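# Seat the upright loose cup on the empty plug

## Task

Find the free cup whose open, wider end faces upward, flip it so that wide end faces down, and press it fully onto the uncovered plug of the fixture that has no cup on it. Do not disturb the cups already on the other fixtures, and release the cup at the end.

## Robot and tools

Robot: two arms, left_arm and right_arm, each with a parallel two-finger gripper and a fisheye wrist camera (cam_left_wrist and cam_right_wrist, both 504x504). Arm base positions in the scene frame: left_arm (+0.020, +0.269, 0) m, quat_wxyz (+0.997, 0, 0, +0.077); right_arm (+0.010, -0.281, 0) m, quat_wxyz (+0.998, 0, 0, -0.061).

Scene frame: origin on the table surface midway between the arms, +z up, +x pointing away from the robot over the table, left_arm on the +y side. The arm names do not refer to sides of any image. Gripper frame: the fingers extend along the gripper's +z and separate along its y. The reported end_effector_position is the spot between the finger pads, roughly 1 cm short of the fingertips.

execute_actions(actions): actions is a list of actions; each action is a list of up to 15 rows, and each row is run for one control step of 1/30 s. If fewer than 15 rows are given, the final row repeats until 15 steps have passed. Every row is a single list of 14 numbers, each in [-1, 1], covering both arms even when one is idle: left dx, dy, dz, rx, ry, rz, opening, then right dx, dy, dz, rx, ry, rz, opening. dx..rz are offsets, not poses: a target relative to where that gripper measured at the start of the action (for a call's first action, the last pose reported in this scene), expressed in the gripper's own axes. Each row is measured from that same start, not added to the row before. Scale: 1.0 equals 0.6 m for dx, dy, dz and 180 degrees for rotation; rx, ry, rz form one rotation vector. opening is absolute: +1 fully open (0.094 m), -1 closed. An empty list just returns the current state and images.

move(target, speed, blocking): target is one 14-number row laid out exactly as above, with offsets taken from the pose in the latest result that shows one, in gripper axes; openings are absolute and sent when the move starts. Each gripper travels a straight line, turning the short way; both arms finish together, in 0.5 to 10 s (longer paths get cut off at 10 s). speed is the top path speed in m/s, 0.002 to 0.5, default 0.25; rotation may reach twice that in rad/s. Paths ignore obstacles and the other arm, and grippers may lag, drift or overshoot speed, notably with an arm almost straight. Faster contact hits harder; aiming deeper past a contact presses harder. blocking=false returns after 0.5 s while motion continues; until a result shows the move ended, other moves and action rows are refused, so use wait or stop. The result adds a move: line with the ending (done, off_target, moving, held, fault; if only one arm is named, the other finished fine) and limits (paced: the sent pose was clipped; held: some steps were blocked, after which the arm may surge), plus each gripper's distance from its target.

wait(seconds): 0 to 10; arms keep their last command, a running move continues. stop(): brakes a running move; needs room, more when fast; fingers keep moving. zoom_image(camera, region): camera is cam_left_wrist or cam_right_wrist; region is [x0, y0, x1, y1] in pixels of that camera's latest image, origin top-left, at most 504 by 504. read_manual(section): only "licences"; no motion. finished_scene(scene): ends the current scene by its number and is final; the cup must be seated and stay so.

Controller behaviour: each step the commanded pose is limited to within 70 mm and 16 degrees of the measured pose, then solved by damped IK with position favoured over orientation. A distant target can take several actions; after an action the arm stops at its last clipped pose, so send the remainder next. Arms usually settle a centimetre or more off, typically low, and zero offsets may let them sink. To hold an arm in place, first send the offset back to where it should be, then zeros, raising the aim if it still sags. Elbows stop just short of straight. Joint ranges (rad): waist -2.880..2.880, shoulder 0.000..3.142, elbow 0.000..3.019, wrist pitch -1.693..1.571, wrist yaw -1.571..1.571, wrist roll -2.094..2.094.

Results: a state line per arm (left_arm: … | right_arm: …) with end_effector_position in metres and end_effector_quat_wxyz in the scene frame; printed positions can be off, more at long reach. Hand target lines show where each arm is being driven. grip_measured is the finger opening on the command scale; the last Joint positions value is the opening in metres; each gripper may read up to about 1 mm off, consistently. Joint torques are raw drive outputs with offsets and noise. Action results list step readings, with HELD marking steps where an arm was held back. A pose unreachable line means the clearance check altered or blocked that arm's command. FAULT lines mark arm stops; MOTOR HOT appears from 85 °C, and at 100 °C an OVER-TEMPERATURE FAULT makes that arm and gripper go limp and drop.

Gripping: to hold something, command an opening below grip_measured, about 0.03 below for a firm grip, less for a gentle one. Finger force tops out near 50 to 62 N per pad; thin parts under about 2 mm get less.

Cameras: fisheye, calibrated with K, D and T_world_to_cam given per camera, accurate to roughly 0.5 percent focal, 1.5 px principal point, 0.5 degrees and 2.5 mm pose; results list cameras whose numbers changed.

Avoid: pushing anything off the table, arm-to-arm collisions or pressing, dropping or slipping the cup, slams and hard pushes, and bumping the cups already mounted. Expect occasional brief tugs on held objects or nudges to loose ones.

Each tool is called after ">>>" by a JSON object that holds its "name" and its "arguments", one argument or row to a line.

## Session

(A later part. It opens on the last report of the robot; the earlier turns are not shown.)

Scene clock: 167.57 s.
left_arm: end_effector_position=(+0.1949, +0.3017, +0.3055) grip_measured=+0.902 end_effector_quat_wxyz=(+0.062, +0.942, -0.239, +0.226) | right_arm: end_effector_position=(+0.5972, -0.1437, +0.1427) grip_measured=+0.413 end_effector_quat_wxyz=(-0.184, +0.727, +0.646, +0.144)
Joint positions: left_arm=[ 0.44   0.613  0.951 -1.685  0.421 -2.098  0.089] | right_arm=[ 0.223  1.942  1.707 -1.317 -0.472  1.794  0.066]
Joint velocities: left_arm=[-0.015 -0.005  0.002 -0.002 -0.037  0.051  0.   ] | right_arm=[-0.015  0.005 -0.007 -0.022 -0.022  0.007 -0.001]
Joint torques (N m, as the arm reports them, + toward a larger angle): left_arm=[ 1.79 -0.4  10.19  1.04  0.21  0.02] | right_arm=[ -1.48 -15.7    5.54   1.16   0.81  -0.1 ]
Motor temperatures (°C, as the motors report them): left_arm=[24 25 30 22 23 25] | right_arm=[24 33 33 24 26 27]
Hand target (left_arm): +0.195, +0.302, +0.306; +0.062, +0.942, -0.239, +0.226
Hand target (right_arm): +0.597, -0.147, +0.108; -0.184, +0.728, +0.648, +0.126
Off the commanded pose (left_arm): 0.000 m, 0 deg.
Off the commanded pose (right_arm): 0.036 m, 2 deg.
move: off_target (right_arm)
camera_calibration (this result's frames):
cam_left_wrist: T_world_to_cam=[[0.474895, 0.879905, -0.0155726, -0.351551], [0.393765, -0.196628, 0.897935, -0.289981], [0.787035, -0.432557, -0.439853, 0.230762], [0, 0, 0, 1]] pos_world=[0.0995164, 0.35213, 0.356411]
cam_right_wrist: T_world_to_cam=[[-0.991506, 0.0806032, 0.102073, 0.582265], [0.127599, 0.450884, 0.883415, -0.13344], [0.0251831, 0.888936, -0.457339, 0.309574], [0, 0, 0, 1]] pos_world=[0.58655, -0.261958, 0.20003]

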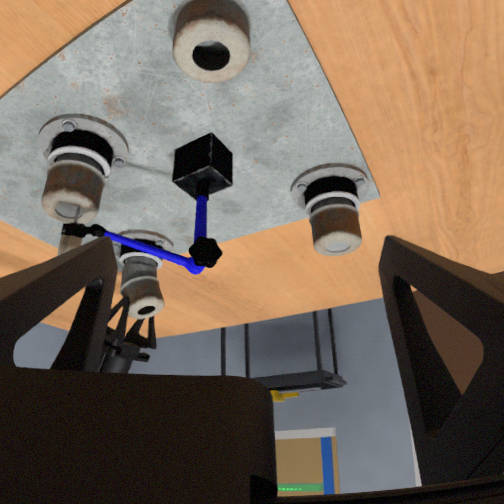

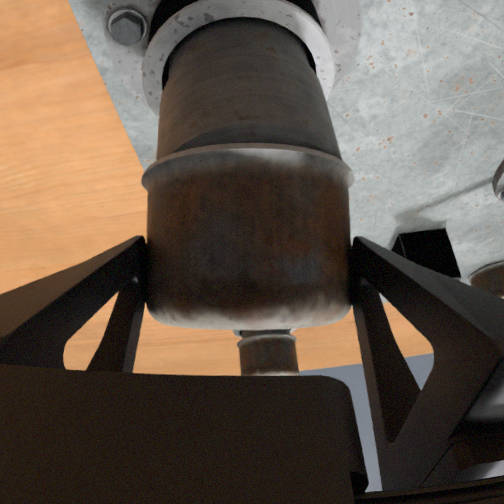

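>>> {"name": "move", "arguments": {
  "target": [0,0,0,0,0,0,0.9, -0.009,0,-0.042,0,0.04,0,0.25],
  "speed": 0.04
}}

>>> {"name": "zoom_image", "arguments": {
  "camera": "cam_left_wrist",
  "region": [60,220,220,380]
}}

Scene clock: 174.73 s.
left_arm: end_effector_position=(+0.1949, +0.3017, +0.3055) grip_measured=+0.902 end_effector_quat_wxyz=(+0.062, +0.942, -0.239, +0.226) | right_arm: end_effector_position=(+0.5962, -0.1518, +0.1496) grip_measured=+0.413 end_effector_quat_wxyz=(-0.229, +0.718, +0.632, +0.180)
Joint positions: left_arm=[ 0.44   0.613  0.951 -1.685  0.421 -2.098  0.089] | right_arm=[ 0.18   1.94   1.694 -1.322 -0.591  1.757  0.066]
Joint velocities: left_arm=[-0.015 -0.005 -0.012 -0.007 -0.081  0.022 -0.001] | right_arm=[-0.005 -0.005  0.007 -0.002  0.037  0.037 -0.001]
Joint torques (N m, as the arm reports them, + toward a larger angle): left_arm=[ 1.51 -0.52 10.11  1.04  0.2   0.02] | right_arm=[ -0.97 -20.42   8.05  -0.98  -0.3   -0.21]
Motor temperatures (°C, as the motors report them): left_arm=[24 25 30 22 23 25] | right_arm=[24 32 32 24 26 27]
Hand target (left_arm): +0.195, +0.302, +0.306; +0.062, +0.942, -0.239, +0.226
Hand target (right_arm): +0.597, -0.160, +0.162; -0.225, +0.716, +0.633, +0.188
Off the commanded pose (left_arm): 0.000 m, 0 deg.
Off the commanded pose (right_arm): 0.016 m, 1 deg.
move: off_target (right_arm)
camera_calibration (this result's frames):
cam_left_wrist: T_world_to_cam=[[0.474895, 0.879905, -0.0155726, -0.351551], [0.393765, -0.196628, 0.897935, -0.289981], [0.787035, -0.432557, -0.439853, 0.230762], [0, 0, 0, 1]] pos_world=[0.0995164, 0.35213, 0.356411]
cam_right_wrist: T_world_to_cam=[[-0.989898, 0.0779159, 0.118452, 0.577387], [0.138129, 0.341609, 0.929636, -0.165499], [0.0319693, 0.936607, -0.34892, 0.306914], [0, 0, 0, 1]] pos_world=[0.584602, -0.27591, 0.19255]

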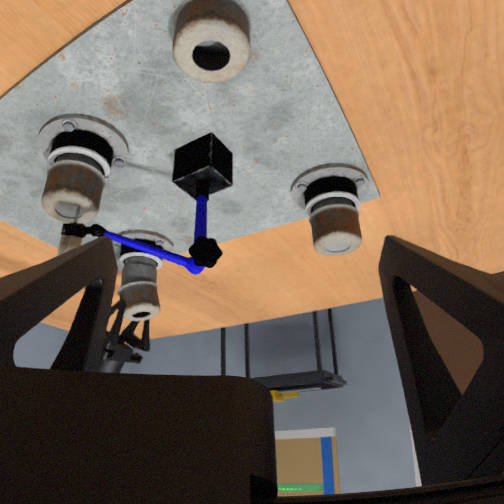

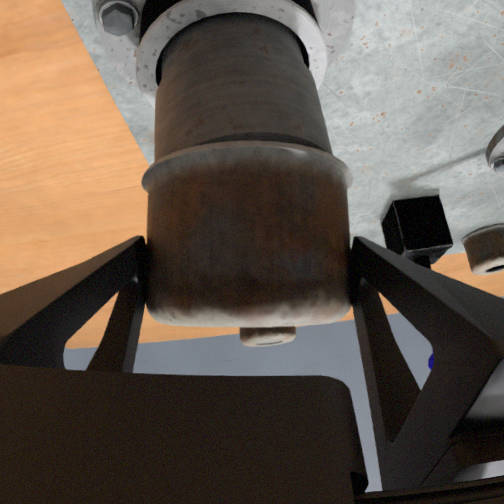

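Region (60, 220, 220, 380) of cam_left_wrist's 504x504 image, scaled by 3.150, with more detail than that image has.

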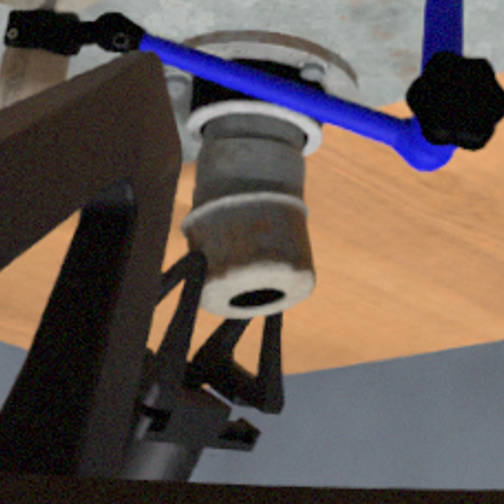

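>>> {"name": "move", "arguments": {
  "target": [0,0,0,0,0,0,0.9, -0.04,0.012,0.055,0,0,0,0.25],
  "speed": 0.025
}}

>>> {"name": "zoom_image", "arguments": {
  "camera": "cam_left_wrist",
  "region": [60,220,220,380]
}}

Scene clock: 178.73 s.
left_arm: end_effector_position=(+0.1949, +0.3017, +0.3055) grip_measured=+0.902 end_effector_quat_wxyz=(+0.062, +0.942, -0.239, +0.226) | right_arm: end_effector_position=(+0.5961, -0.1517, +0.1396) grip_measured=+0.413 end_effector_quat_wxyz=(-0.231, +0.716, +0.630, +0.191)
Joint positions: left_arm=[ 0.44   0.613  0.951 -1.685  0.421 -2.098  0.089] | right_arm=[ 0.176  1.939  1.662 -1.277 -0.608  1.757  0.066]
Joint velocities: left_arm=[-0.005 -0.015  0.002  0.002  0.007  0.051 -0.001] | right_arm=[-0.015 -0.005  0.007  0.002 -0.022 -0.007 -0.001]
Joint torques (N m, as the arm reports them, + toward a larger angle): left_arm=[ 1.47 -0.54 10.07  1.02  0.18  0.06] | right_arm=[ -0.75 -16.84   5.92   1.17   0.5   -0.01]
Motor temperatures (°C, as the motors report them): left_arm=[24 25 30 22 23 25] | right_arm=[24 32 33 24 26 27]
Hand target (left_arm): +0.195, +0.302, +0.306; +0.062, +0.942, -0.239, +0.226
Hand target (right_arm): +0.598, -0.154, +0.109; -0.229, +0.718, +0.632, +0.180
Off the commanded pose (left_arm): 0.000 m, 0 deg.
Off the commanded pose (right_arm): 0.032 m, 1 deg.
move: off_target (right_arm)
camera_calibration (this result's frames):
cam_left_wrist: T_world_to_cam=[[0.474895, 0.879905, -0.0155726, -0.351551], [0.393765, -0.196628, 0.897935, -0.289981], [0.787035, -0.432557, -0.439853, 0.230762], [0, 0, 0, 1]] pos_world=[0.0995164, 0.35213, 0.356411]
cam_right_wrist: T_world_to_cam=[[-0.991147, 0.0788897, 0.106789, 0.580967], [0.12682, 0.324482, 0.937352, -0.153198], [0.0392962, 0.942596, -0.331614, 0.297403], [0, 0, 0, 1]] pos_world=[0.583565, -0.276454, 0.180183]

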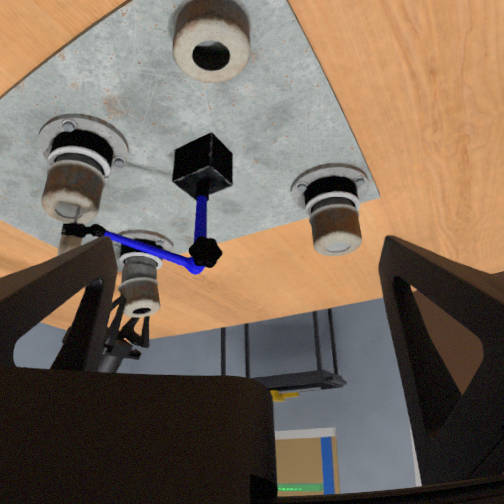

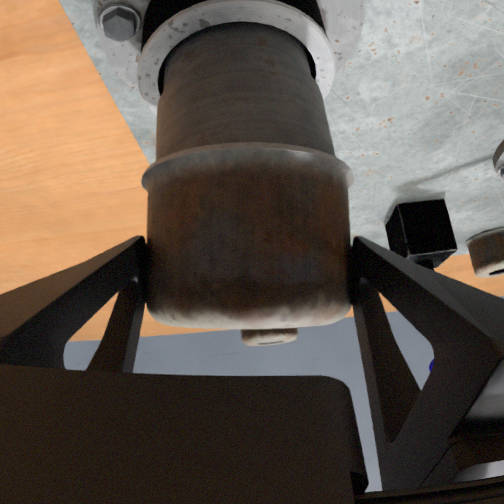

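Region (60, 220, 220, 380) of cam_left_wrist's 504x504 image, scaled by 3.150, with more detail than that image has.

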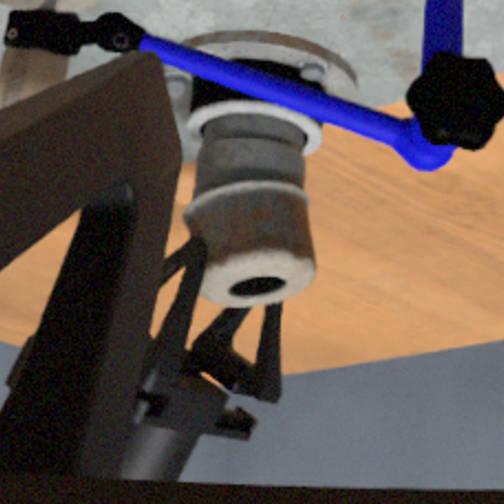

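>>> {"name": "move", "arguments": {
  "target": [0,0,0,0,0,0,0.9, 0,0,-0.006,0,0,0,0.55],
  "speed": 0.03
}}

>>> {"name": "zoom_image", "arguments": {
  "camera": "cam_left_wrist",
  "region": [60,220,220,380]
}}

Scene clock: 180.93 s.
left_arm: end_effector_position=(+0.1949, +0.3017, +0.3055) grip_measured=+0.902 end_effector_quat_wxyz=(+0.062, +0.942, -0.239, +0.226) | right_arm: end_effector_position=(+0.5943, -0.1519, +0.1389) grip_measured=+0.548 end_effector_quat_wxyz=(-0.232, +0.717, +0.630, +0.190)
Joint positions: left_arm=[ 0.44   0.613  0.951 -1.685  0.421 -2.098  0.089] | right_arm=[ 0.176  1.937  1.657 -1.277 -0.609  1.757  0.073]
Joint velocities: left_arm=[ 0.005 -0.005 -0.007  0.002 -0.066 -0.007  0.   ] | right_arm=[ 0.005  0.005 -0.007 -0.012 -0.007 -0.022 -0.   ]
Joint torques (N m, as the arm reports them, + toward a larger angle): left_arm=[ 1.62 -0.6  10.07  1.08  0.18  0.03] | right_arm=[ -1.33 -20.24   7.73  -0.78  -0.08  -0.01]
Motor temperatures (°C, as the motors report them): left_arm=[24 25 30 22 23 25] | right_arm=[24 32 33 24 26 27]
Hand target (left_arm): +0.195, +0.302, +0.306; +0.062, +0.942, -0.239, +0.226
Hand target (right_arm): +0.596, -0.154, +0.142; -0.231, +0.716, +0.630, +0.191
Off the commanded pose (left_arm): 0.000 m, 0 deg.
Off the commanded pose (right_arm): 0.004 m, 0 deg.
move: done
camera_calibration (this result's frames):
cam_left_wrist: T_world_to_cam=[[0.474895, 0.879905, -0.0155726, -0.351551], [0.393765, -0.196628, 0.897935, -0.289981], [0.787035, -0.432557, -0.439853, 0.230762], [0, 0, 0, 1]] pos_world=[0.0995164, 0.35213, 0.356411]
cam_right_wrist: T_world_to_cam=[[-0.990699, 0.079196, 0.110649, 0.578591], [0.130549, 0.323911, 0.937037, -0.154537], [0.0383693, 0.942767, -0.331237, 0.29797], [0, 0, 0, 1]] pos_world=[0.581951, -0.276682, 0.179485]

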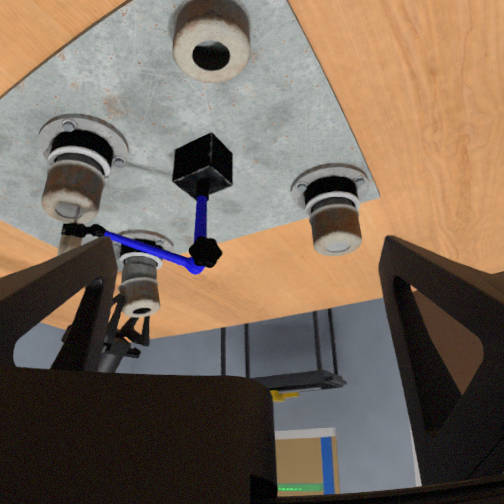

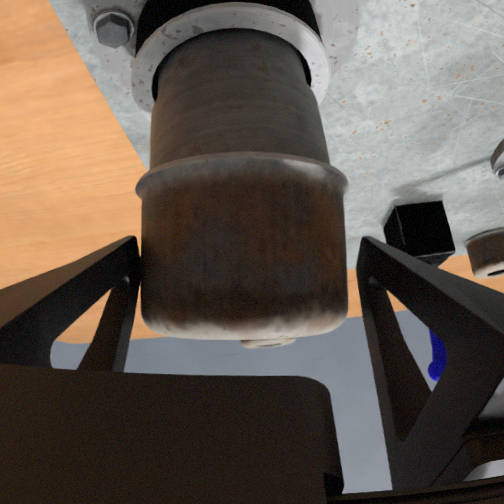

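Region (60, 220, 220, 380) of cam_left_wrist's 504x504 image, scaled by 3.150, with more detail than that image has.

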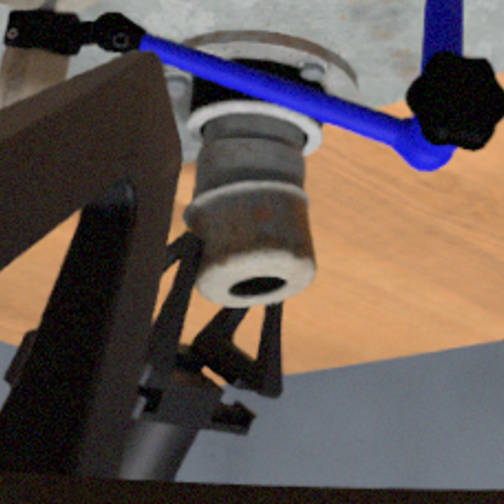

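>>> {"name": "move", "arguments": {
  "target": [0,0,0,0,0,0,0.9, 0.04,0.008,-0.12,0,0,0,1],
  "speed": 0.12
}}

>>> {"name": "move", "arguments": {
  "target": [0,0,0,0,0,0,0.9, 0.05,0,0.015,0,-0.19,0,0.0],
  "speed": 0.25
}}

Scene clock: 183.23 s.
left_arm: end_effector_position=(+0.1949, +0.3017, +0.3055) grip_measured=+0.902 end_effector_quat_wxyz=(+0.062, +0.942, -0.239, +0.226) | right_arm: end_effector_position=(+0.5912, -0.1719, +0.1849) grip_measured=+1.000 end_effector_quat_wxyz=(-0.251, +0.726, +0.618, +0.168)
Joint positions: left_arm=[ 0.44   0.613  0.951 -1.685  0.421 -2.098  0.089] | right_arm=[ 0.142  1.937  1.779 -1.48  -0.609  1.729  0.094]
Joint velocities: left_arm=[-0.005 -0.005  0.007  0.002 -0.022  0.022  0.   ] | right_arm=[ 0.005  0.005 -0.007 -0.002  0.051  0.066  0.   ]
Joint torques (N m, as the arm reports them, + toward a larger angle): left_arm=[ 1.66 -0.52 10.12  1.06  0.18  0.02] | right_arm=[ -1.12 -20.81  10.62  -0.55  -0.12  -0.2 ]
Motor temperatures (°C, as the motors report them): left_arm=[24 25 31 22 23 25] | right_arm=[24 32 33 24 26 27]
Hand target (left_arm): +0.195, +0.302, +0.306; +0.062, +0.942, -0.239, +0.226
Hand target (right_arm): +0.601, -0.174, +0.211; -0.232, +0.717, +0.630, +0.190
Off the commanded pose (left_arm): 0.000 m, 0 deg.
Off the commanded pose (right_arm): 0.029 m, 4 deg.
move: off_target (right_arm)
camera_calibration (this result's frames):
cam_left_wrist: T_world_to_cam=[[0.474895, 0.879905, -0.0155726, -0.351551], [0.393765, -0.196628, 0.897935, -0.289981], [0.787035, -0.432557, -0.439853, 0.230762], [0, 0, 0, 1]] pos_world=[0.0995164, 0.35213, 0.356411]
cam_right_wrist: T_world_to_cam=[[-0.980565, 0.0903898, 0.174132, 0.556231], [0.19428, 0.323692, 0.926002, -0.226394], [0.0273361, 0.941835, -0.334962, 0.339276], [0, 0, 0, 1]] pos_world=[0.58013, -0.296538, 0.226429]

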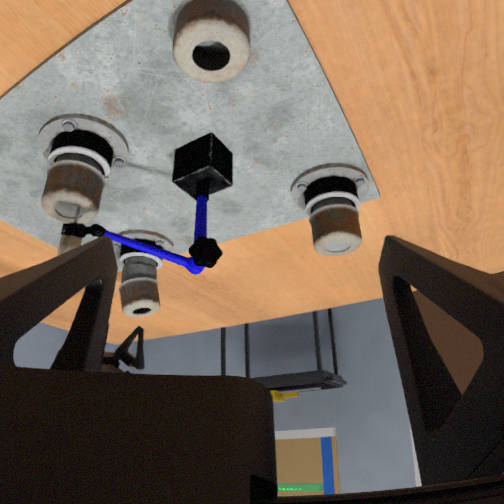

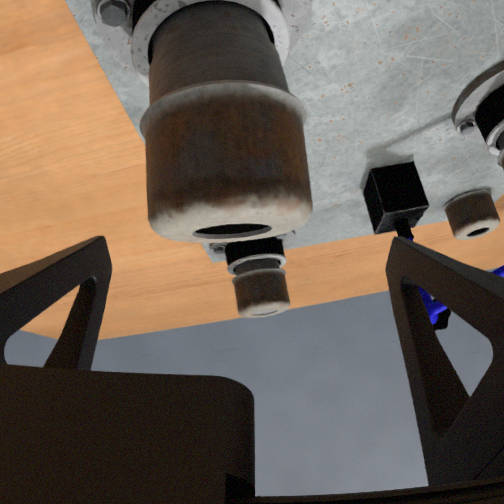

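Scene clock: 184.83 s.
left_arm: end_effector_position=(+0.1949, +0.3017, +0.3055) grip_measured=+0.902 end_effector_quat_wxyz=(+0.062, +0.942, -0.239, +0.226) | right_arm: end_effector_position=(+0.5822, -0.1442, +0.1866) grip_measured=+0.002 end_effector_quat_wxyz=(-0.061, +0.736, +0.671, -0.058)
Joint positions: left_arm=[ 0.44   0.613  0.951 -1.685  0.421 -2.098  0.089] | right_arm=[ 0.344  2.017  1.982 -1.697 -0.048  1.881  0.047]
Joint velocities: left_arm=[-0.005  0.005  0.002 -0.007  0.007  0.022 -0.001] | right_arm=[ 0.005 -0.005 -0.007  0.002 -0.095 -0.051 -0.   ]
Joint torques (N m, as the arm reports them, + toward a larger angle): left_arm=[ 1.68 -0.39 10.12  1.02  0.17  0.03] | right_arm=[ -0.86 -18.27  10.71  -0.65   0.23   0.21]
Motor temperatures (°C, as the motors report them): left_arm=[24 25 31 22 23 25] | right_arm=[24 32 33 24 26 27]
Hand target (left_arm): +0.195, +0.302, +0.306; +0.062, +0.942, -0.239, +0.226
Hand target (right_arm): +0.595, -0.143, +0.195; -0.053, +0.744, +0.664, -0.048
Off the commanded pose (left_arm): 0.000 m, 0 deg.
Off the commanded pose (right_arm): 0.016 m, 1 deg.
joint sent to its limit (right arm) — the command would take joint 4 (wrist pitch) past its lower limit, so that joint was sent only as far as its limit.
move: off_target (right_arm)
camera_calibration (this result's frames):
cam_left_wrist: T_world_to_cam=[[0.474895, 0.879905, -0.0155726, -0.351551], [0.393765, -0.196628, 0.897935, -0.289981], [0.787035, -0.432557, -0.439853, 0.230762], [0, 0, 0, 1]] pos_world=[0.0995164, 0.35213, 0.356411]
cam_right_wrist: T_world_to_cam=[[-0.977405, 0.0846029, 0.193706, 0.538275], [0.182626, 0.799419, 0.572344, -0.0938536], [-0.10643, 0.594788, -0.796806, 0.427964], [0, 0, 0, 1]] pos_world=[0.588801, -0.225059, 0.290454]

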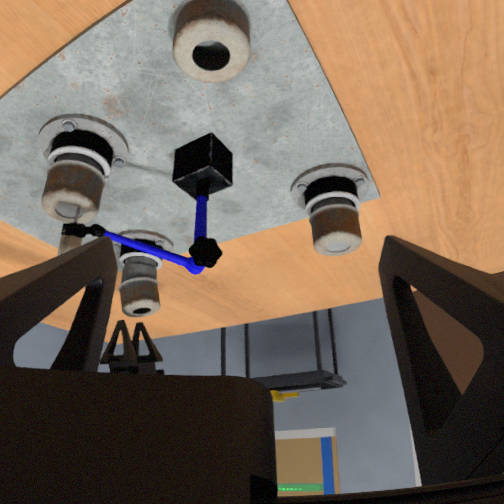

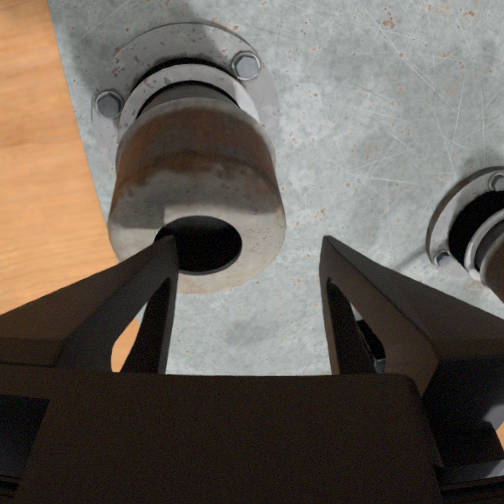

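>>> {"name": "move", "arguments": {
  "target": [0,0,0,0,0,0,0.9, 0.004,0.04,0,-0.04,0,0,0.0],
  "speed": 0.08
}}

Scene clock: 187.60 s.
left_arm: end_effector_position=(+0.1949, +0.3017, +0.3055) grip_measured=+0.902 end_effector_quat_wxyz=(+0.062, +0.942, -0.239, +0.226) | right_arm: end_effector_position=(+0.6035, -0.1454, +0.1697) grip_measured=+0.002 end_effector_quat_wxyz=(-0.025, +0.738, +0.674, -0.029)
Joint positions: left_arm=[ 0.44   0.613  0.951 -1.685  0.421 -2.098  0.089] | right_arm=[ 0.344  2.017  1.945 -1.573 -0.014  1.883  0.047]
Joint velocities: left_arm=[-0.005 -0.005 -0.002 -0.007 -0.066 -0.007  0.   ] | right_arm=[-0.024 -0.005 -0.007  0.017  0.022 -0.007 -0.001]
Joint torques (N m, as the arm reports them, + toward a larger angle): left_arm=[ 2.06 -0.64 10.13  1.01  0.17  0.04] | right_arm=[ -1.94 -22.34   7.83  -0.19   0.3    0.11]
Motor temperatures (°C, as the motors report them): left_arm=[24 25 31 22 23 25] | right_arm=[24 33 34 24 26 27]
Hand target (left_arm): +0.195, +0.302, +0.306; +0.062, +0.942, -0.239, +0.226
Hand target (right_arm): +0.606, -0.144, +0.183; -0.015, +0.739, +0.673, -0.016
Off the commanded pose (left_arm): 0.000 m, 0 deg.
Off the commanded pose (right_arm): 0.013 m, 2 deg.
move: off_target (right_arm)
camera_calibration (this result's frames):
cam_left_wrist: T_world_to_cam=[[0.474895, 0.879905, -0.0155726, -0.351551], [0.393765, -0.196628, 0.897935, -0.289981], [0.787035, -0.432557, -0.439853, 0.230762], [0, 0, 0, 1]] pos_world=[0.0995164, 0.35213, 0.356411]
cam_right_wrist: T_world_to_cam=[[-0.991224, 0.0849443, 0.101292, 0.586536], [0.128027, 0.807734, 0.575478, -0.0535202], [-0.0329333, 0.583395, -0.81152, 0.37399], [0, 0, 0, 1]] pos_world=[0.600557, -0.224777, 0.274889]

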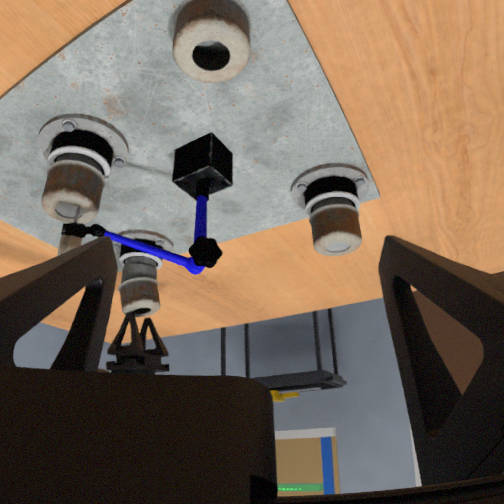

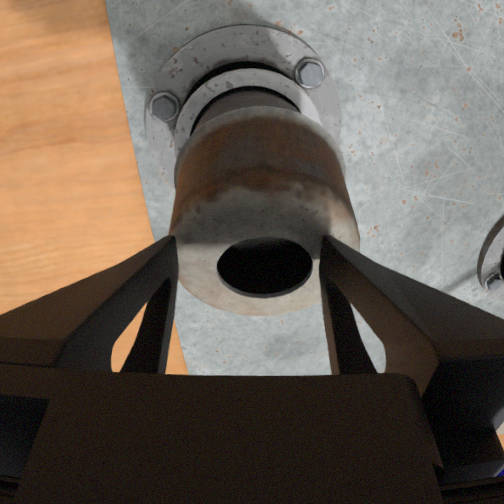

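>>> {"name": "move", "arguments": {
  "target": [0,0,0,0,0,0,0.9, 0,-0.012,-0.01,0,0,0,0.0],
  "speed": 0.04
}}

>>> {"name": "move", "arguments": {
  "target": [0,0,0,0,0,0,0.9, 0,0,0.09,0,0,0,0.0],
  "speed": 0.03
}}

>>> {"name": "zoom_image", "arguments": {
  "camera": "cam_left_wrist",
  "region": [60,220,220,380]
}}

Scene clock: 189.77 s.
left_arm: end_effector_position=(+0.1949, +0.3017, +0.3055) grip_measured=+0.902 end_effector_quat_wxyz=(+0.062, +0.942, -0.239, +0.226) | right_arm: end_effector_position=(+0.6009, -0.1459, +0.1679) grip_measured=+0.002 end_effector_quat_wxyz=(-0.026, +0.738, +0.674, -0.032)
Joint positions: left_arm=[ 0.44   0.613  0.951 -1.685  0.421 -2.098  0.089] | right_arm=[ 0.344  2.015  1.935 -1.573 -0.014  1.883  0.047]
Joint velocities: left_arm=[-0.005 -0.005  0.007 -0.002  0.022 -0.051 -0.001] | right_arm=[-0.005 -0.015  0.017 -0.017  0.066 -0.051 -0.001]
Joint torques (N m, as the arm reports them, + toward a larger angle): left_arm=[ 1.42 -0.26 10.15  0.93  0.17  0.01] | right_arm=[ -1.43 -22.63   6.93  -0.43   0.19  -0.03]
Motor temperatures (°C, as the motors report them): left_arm=[24 25 31 22 23 25] | right_arm=[24 33 34 24 26 27]
Hand target (left_arm): +0.195, +0.302, +0.306; +0.062, +0.942, -0.239, +0.226
Hand target (right_arm): +0.597, -0.145, +0.176; -0.025, +0.738, +0.674, -0.029
Off the commanded pose (left_arm): 0.000 m, 0 deg.
Off the commanded pose (right_arm): 0.009 m, 0 deg.
move: done
camera_calibration (this result's frames):
cam_left_wrist: T_world_to_cam=[[0.474895, 0.879905, -0.0155726, -0.351551], [0.393765, -0.196628, 0.897935, -0.289981], [0.787035, -0.432557, -0.439853, 0.230762], [0, 0, 0, 1]] pos_world=[0.0995164, 0.35213, 0.356411]
cam_right_wrist: T_world_to_cam=[[-0.990523, 0.0851019, 0.107802, 0.582659], [0.131875, 0.8086, 0.573389, -0.0534513], [-0.0383719, 0.582172, -0.81216, 0.37592], [0, 0, 0, 1]] pos_world=[0.598611, -0.225215, 0.273144]

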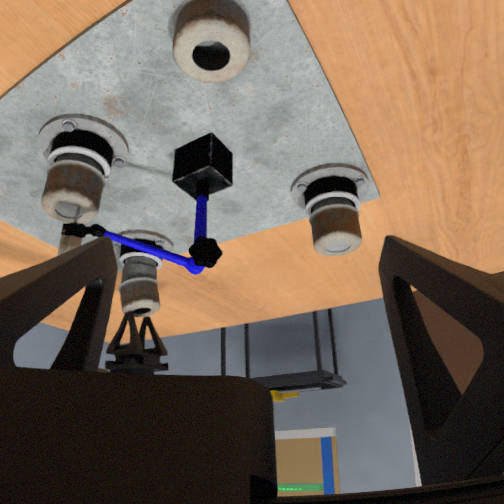

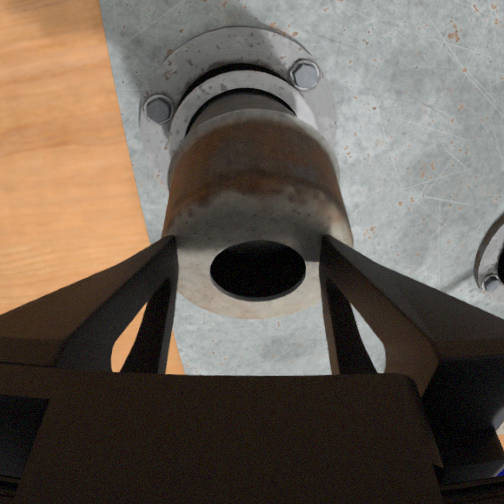

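Scene clock: 191.80 s.
left_arm: end_effector_position=(+0.1949, +0.3017, +0.3055) grip_measured=+0.902 end_effector_quat_wxyz=(+0.062, +0.942, -0.239, +0.226) | right_arm: end_effector_position=(+0.6001, -0.1461, +0.1671) grip_measured=+0.002 end_effector_quat_wxyz=(-0.007, +0.738, +0.674, +0.002)
Joint positions: left_arm=[ 0.44   0.613  0.951 -1.685  0.421 -2.098  0.089] | right_arm=[ 0.344  1.956  1.844 -1.463 -0.014  1.883  0.047]
Joint velocities: left_arm=[ 0.005  0.005  0.002  0.007  0.022 -0.007  0.001] | right_arm=[-0.005 -0.015  0.002  0.017 -0.125 -0.022  0.002]
Joint torques (N m, as the arm reports them, + toward a larger angle): left_arm=[ 1.57 -0.45 10.02  1.15  0.18  0.05] | right_arm=[ -1.83 -14.98   4.79   0.69   0.18   0.02]
Motor temperatures (°C, as the motors report them): left_arm=[24 25 31 22 23 25] | right_arm=[24 33 34 24 26 27]
Hand target (left_arm): +0.195, +0.302, +0.306; +0.062, +0.942, -0.239, +0.226
Hand target (right_arm): +0.594, -0.146, +0.116; -0.026, +0.738, +0.674, -0.032
Off the commanded pose (left_arm): 0.000 m, 0 deg.
Off the commanded pose (right_arm): 0.053 m, 4 deg.
move: off_target (right_arm)
camera_calibration (this result's frames):
cam_left_wrist: T_world_to_cam=[[0.474895, 0.879905, -0.0155726, -0.351551], [0.393765, -0.196628, 0.897935, -0.289981], [0.787035, -0.432557, -0.439853, 0.230762], [0, 0, 0, 1]] pos_world=[0.0995164, 0.35213, 0.356411]
cam_right_wrist: T_world_to_cam=[[-0.995889, 0.0838946, 0.0341641, 0.59732], [0.0877037, 0.798661, 0.595357, -0.031375], [0.0226617, 0.595905, -0.802735, 0.339172], [0, 0, 0, 1]] pos_world=[0.58993, -0.227168, 0.270537]

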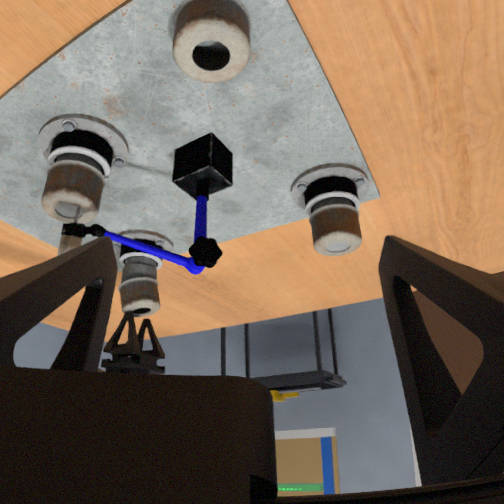

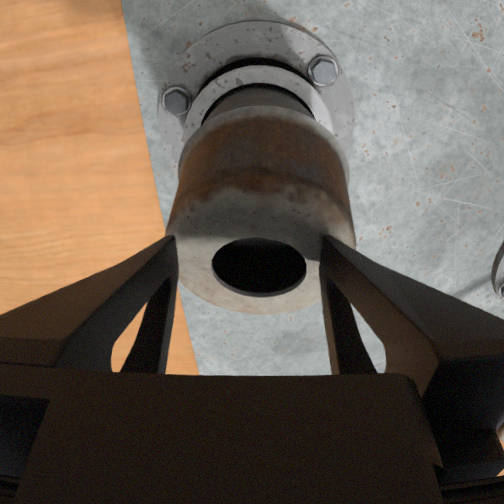

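Region (60, 220, 220, 380) of cam_left_wrist's 504x504 image, scaled by 3.150, with more detail than that image has.

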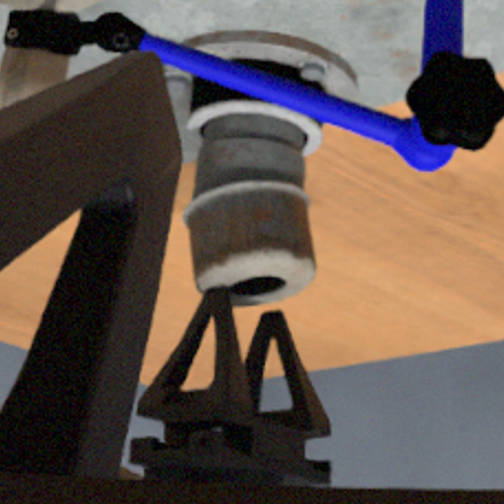

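>>> {"name": "execute_actions", "arguments": {
  "actions": [
    [[0,0,0,0,0,0,0.9,0.01,0,0.11,0,0,0,0]],
    [[0,0,0,0,0,0,0.9,-0.01,-0.015,0.11,0,0,0,0]],
    [[0,0,0,0,0,0,0.9,0,0.015,0.11,0,0,0,0]],
    [[0,0,0,0,0,0,0.9,0.015,0,0.11,0,0,0,0]]
  ]
}}

>>> {"name": "zoom_image", "arguments": {
  "camera": "cam_left_wrist",
  "region": [0,100,400,330]
}}

Scene clock: 196.30 s.
left_arm: end_effector_position=(+0.1949, +0.3017, +0.3055) grip_measured=+0.902 end_effector_quat_wxyz=(+0.062, +0.942, -0.239, +0.226) | right_arm: end_effector_position=(+0.6298, -0.1415, +0.1358) grip_measured=+0.001 end_effector_quat_wxyz=(+0.065, +0.731, +0.667, +0.124)
Joint positions: left_arm=[ 0.44   0.613  0.951 -1.685  0.421 -2.098  0.089] | right_arm=[ 0.342  1.872  1.607 -1.026 -0.011  1.883  0.047]
Joint velocities: left_arm=[-0.015 -0.015 -0.012  0.002 -0.081  0.022 -0.   ] | right_arm=[ 0.005  0.005  0.002 -0.042 -0.007 -0.007 -0.001]
Joint torques (N m, as the arm reports them, + toward a larger angle): left_arm=[ 1.6  -0.84 10.12  0.95  0.17  0.03] | right_arm=[ -0.74 -11.82   5.97   2.23   0.34   0.11]
Motor temperatures (°C, as the motors report them): left_arm=[24 25 31 22 23 25] | right_arm=[24 32 33 24 26 27]
Hand target (left_arm): +0.195, +0.302, +0.306; +0.062, +0.942, -0.239, +0.226
Hand target (right_arm): +0.631, -0.132, +0.075; +0.051, +0.734, +0.669, +0.102
Off the commanded pose (left_arm): 0.000 m, 0 deg.
Off the commanded pose (right_arm): 0.064 m, 3 deg.
Step readings (end_effector_position; steps 1 to 15: 1st action; 16 to 30: 2nd action; 31 to 45: 3rd action; 46 to 60: 4th action):
0: left_arm (+0.1949, +0.3017, +0.3055) | right_arm (+0.6001, -0.1461, +0.1671)
1: left_arm (+0.1949, +0.3017, +0.3055) | right_arm (+0.6003, -0.1461, +0.1657)
2: left_arm (+0.1949, +0.3017, +0.3055) | right_arm (+0.6002, -0.1461, +0.1676)
4: left_arm (+0.1949, +0.3017, +0.3055) | right_arm (+0.6000, -0.1462, +0.1682)
8: left_arm (+0.1949, +0.3017, +0.3055) | right_arm (+0.5998, -0.1463, +0.1684)
15: left_arm (+0.1949, +0.3017, +0.3055) | right_arm (+0.5999, -0.1462, +0.1684)
16: left_arm (+0.1949, +0.3017, +0.3055) | right_arm (+0.5996, -0.1462, +0.1677)
17: left_arm (+0.1949, +0.3017, +0.3055) | right_arm (+0.5995, -0.1463, +0.1696)
19: left_arm (+0.1949, +0.3017, +0.3055) | right_arm (+0.5992, -0.1463, +0.1706)
23: left_arm (+0.1949, +0.3017, +0.3055) | right_arm (+0.5989, -0.1464, +0.1707)
30: left_arm (+0.1949, +0.3017, +0.3055) | right_arm (+0.5989, -0.1464, +0.1707)
31: left_arm (+0.1949, +0.3017, +0.3055) | right_arm (+0.6013, -0.1456, +0.1711)
32: left_arm (+0.1949, +0.3017, +0.3055) | right_arm (+0.6065, -0.1442, +0.1718)
34: left_arm (+0.1949, +0.3017, +0.3055) | right_arm (+0.6152, -0.1415, +0.1698)
38: left_arm (+0.1949, +0.3017, +0.3055) | right_arm (+0.6188, -0.1407, +0.1427)
45: left_arm (+0.1949, +0.3017, +0.3055) | right_arm (+0.6209, -0.1439, +0.1361)
46: left_arm (+0.1949, +0.3017, +0.3055) | right_arm (+0.6235, -0.1431, +0.1348)
47: left_arm (+0.1949, +0.3017, +0.3055) | right_arm (+0.6287, -0.1418, +0.1357)
49: left_arm (+0.1949, +0.3017, +0.3055) | right_arm (+0.6298, -0.1415, +0.1358)
53: left_arm (+0.1949, +0.3017, +0.3055) | right_arm (+0.6298, -0.1415, +0.1355)
60: end_effector_position above
camera_calibration (this result's frames):
cam_left_wrist: T_world_to_cam=[[0.474895, 0.879905, -0.0155726, -0.351551], [0.393765, -0.196628, 0.897935, -0.289981], [0.787035, -0.432557, -0.439853, 0.230762], [0, 0, 0, 1]] pos_world=[0.0995164, 0.35213, 0.356411]
cam_right_wrist: T_world_to_cam=[[-0.967379, 0.0925804, -0.235811, 0.64747], [-0.0836057, 0.762008, 0.642148, 0.077363], [0.23914, 0.640915, -0.72941, 0.17071], [0, 0, 0, 1]] pos_world=[0.591994, -0.228305, 0.22752]

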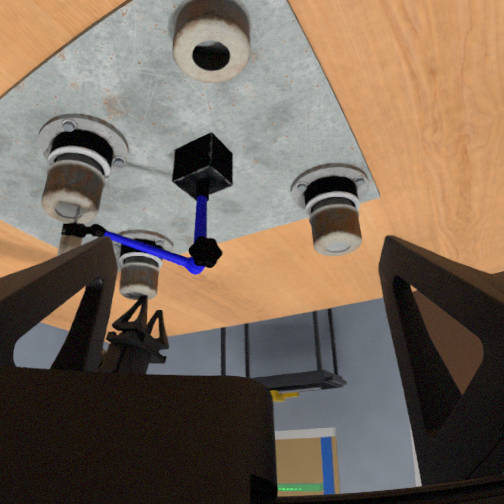

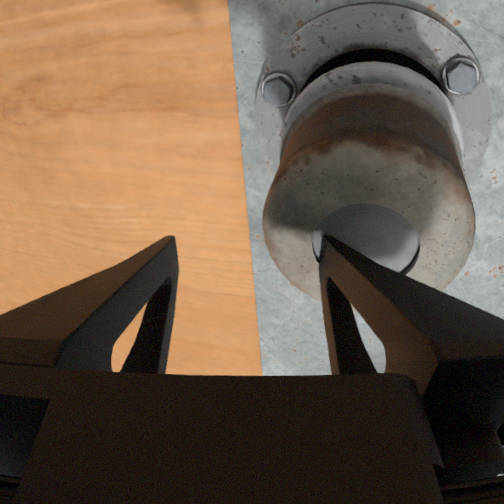

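Region (0, 100, 400, 330) of cam_left_wrist's 504x504 image, scaled by 1.260, with more detail than that image has; it fills the top 290 rows of this view, and the rest is white.

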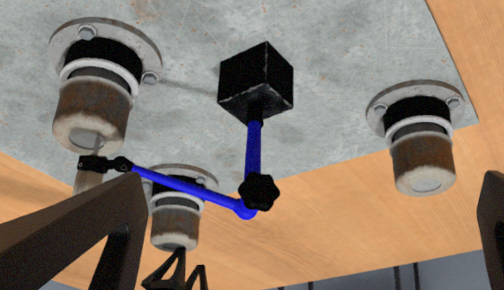

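>>> {"name": "move", "arguments": {
  "target": [0,0,0,0,0,0,0.9, -0.05,0,-0.12,0,0,0,0.5],
  "speed": 0.15
}}

>>> {"name": "zoom_image", "arguments": {
  "camera": "cam_left_wrist",
  "region": [0,100,400,330]
}}

Scene clock: 198.37 s.
left_arm: end_effector_position=(+0.1949, +0.3017, +0.3055) grip_measured=+0.902 end_effector_quat_wxyz=(+0.062, +0.942, -0.239, +0.226) | right_arm: end_effector_position=(+0.6038, -0.1777, +0.1837) grip_measured=+0.498 end_effector_quat_wxyz=(+0.057, +0.739, +0.662, +0.111)
Joint positions: left_arm=[ 0.44   0.613  0.951 -1.685  0.421 -2.098  0.089] | right_arm=[ 0.289  1.778  1.606 -1.15  -0.023  1.85   0.07 ]
Joint velocities: left_arm=[-0.005 -0.005  0.002 -0.002  0.037  0.066  0.001] | right_arm=[-0.005  0.005  0.002  0.007  0.022 -0.11  -0.001]
Joint torques (N m, as the arm reports them, + toward a larger angle): left_arm=[ 1.41 -0.4  10.12  0.99  0.19  0.03] | right_arm=[ -1.2  -19.56   8.91  -0.5    0.14  -0.26]
Motor temperatures (°C, as the motors report them): left_arm=[24 25 31 22 23 25] | right_arm=[24 32 33 24 26 27]
Hand target (left_arm): +0.195, +0.302, +0.306; +0.062, +0.942, -0.239, +0.226
Hand target (right_arm): +0.608, -0.177, +0.202; +0.065, +0.732, +0.667, +0.124
Off the commanded pose (left_arm): 0.000 m, 0 deg.
Off the commanded pose (right_arm): 0.019 m, 2 deg.
move: off_target (right_arm)
camera_calibration (this result's frames):
cam_left_wrist: T_world_to_cam=[[0.474895, 0.879905, -0.0155726, -0.351551], [0.393765, -0.196628, 0.897935, -0.289981], [0.787035, -0.432557, -0.439853, 0.230762], [0, 0, 0, 1]] pos_world=[0.0995164, 0.35213, 0.356411]
cam_right_wrist: T_world_to_cam=[[-0.972273, 0.109619, -0.206565, 0.637588], [-0.0502074, 0.764875, 0.64222, 0.0522998], [0.228396, 0.634784, -0.738163, 0.242042], [0, 0, 0, 1]] pos_world=[0.567254, -0.263539, 0.276782]

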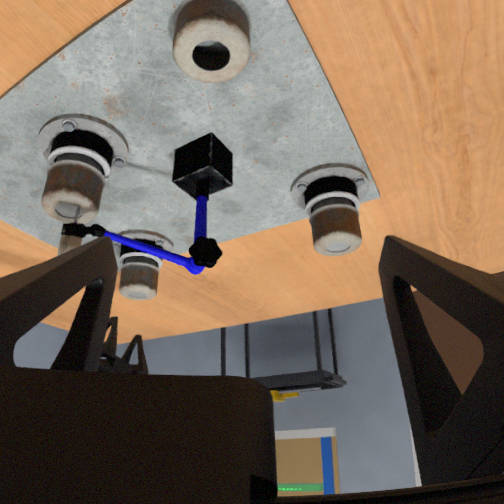

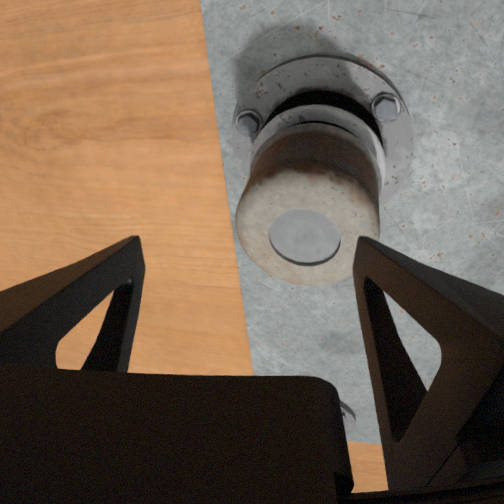

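Region (0, 100, 400, 330) of cam_left_wrist's 504x504 image, scaled by 1.260, with more detail than that image has; it fills the top 290 rows of this view, and the rest is white.

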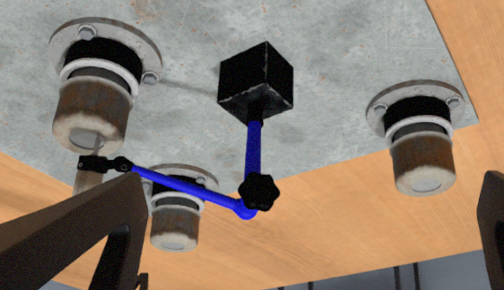

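Seated, matching the others.

>>> {"name": "finished_scene", "arguments": {
  "scene": 1
}}

The scene is finished: the task was done.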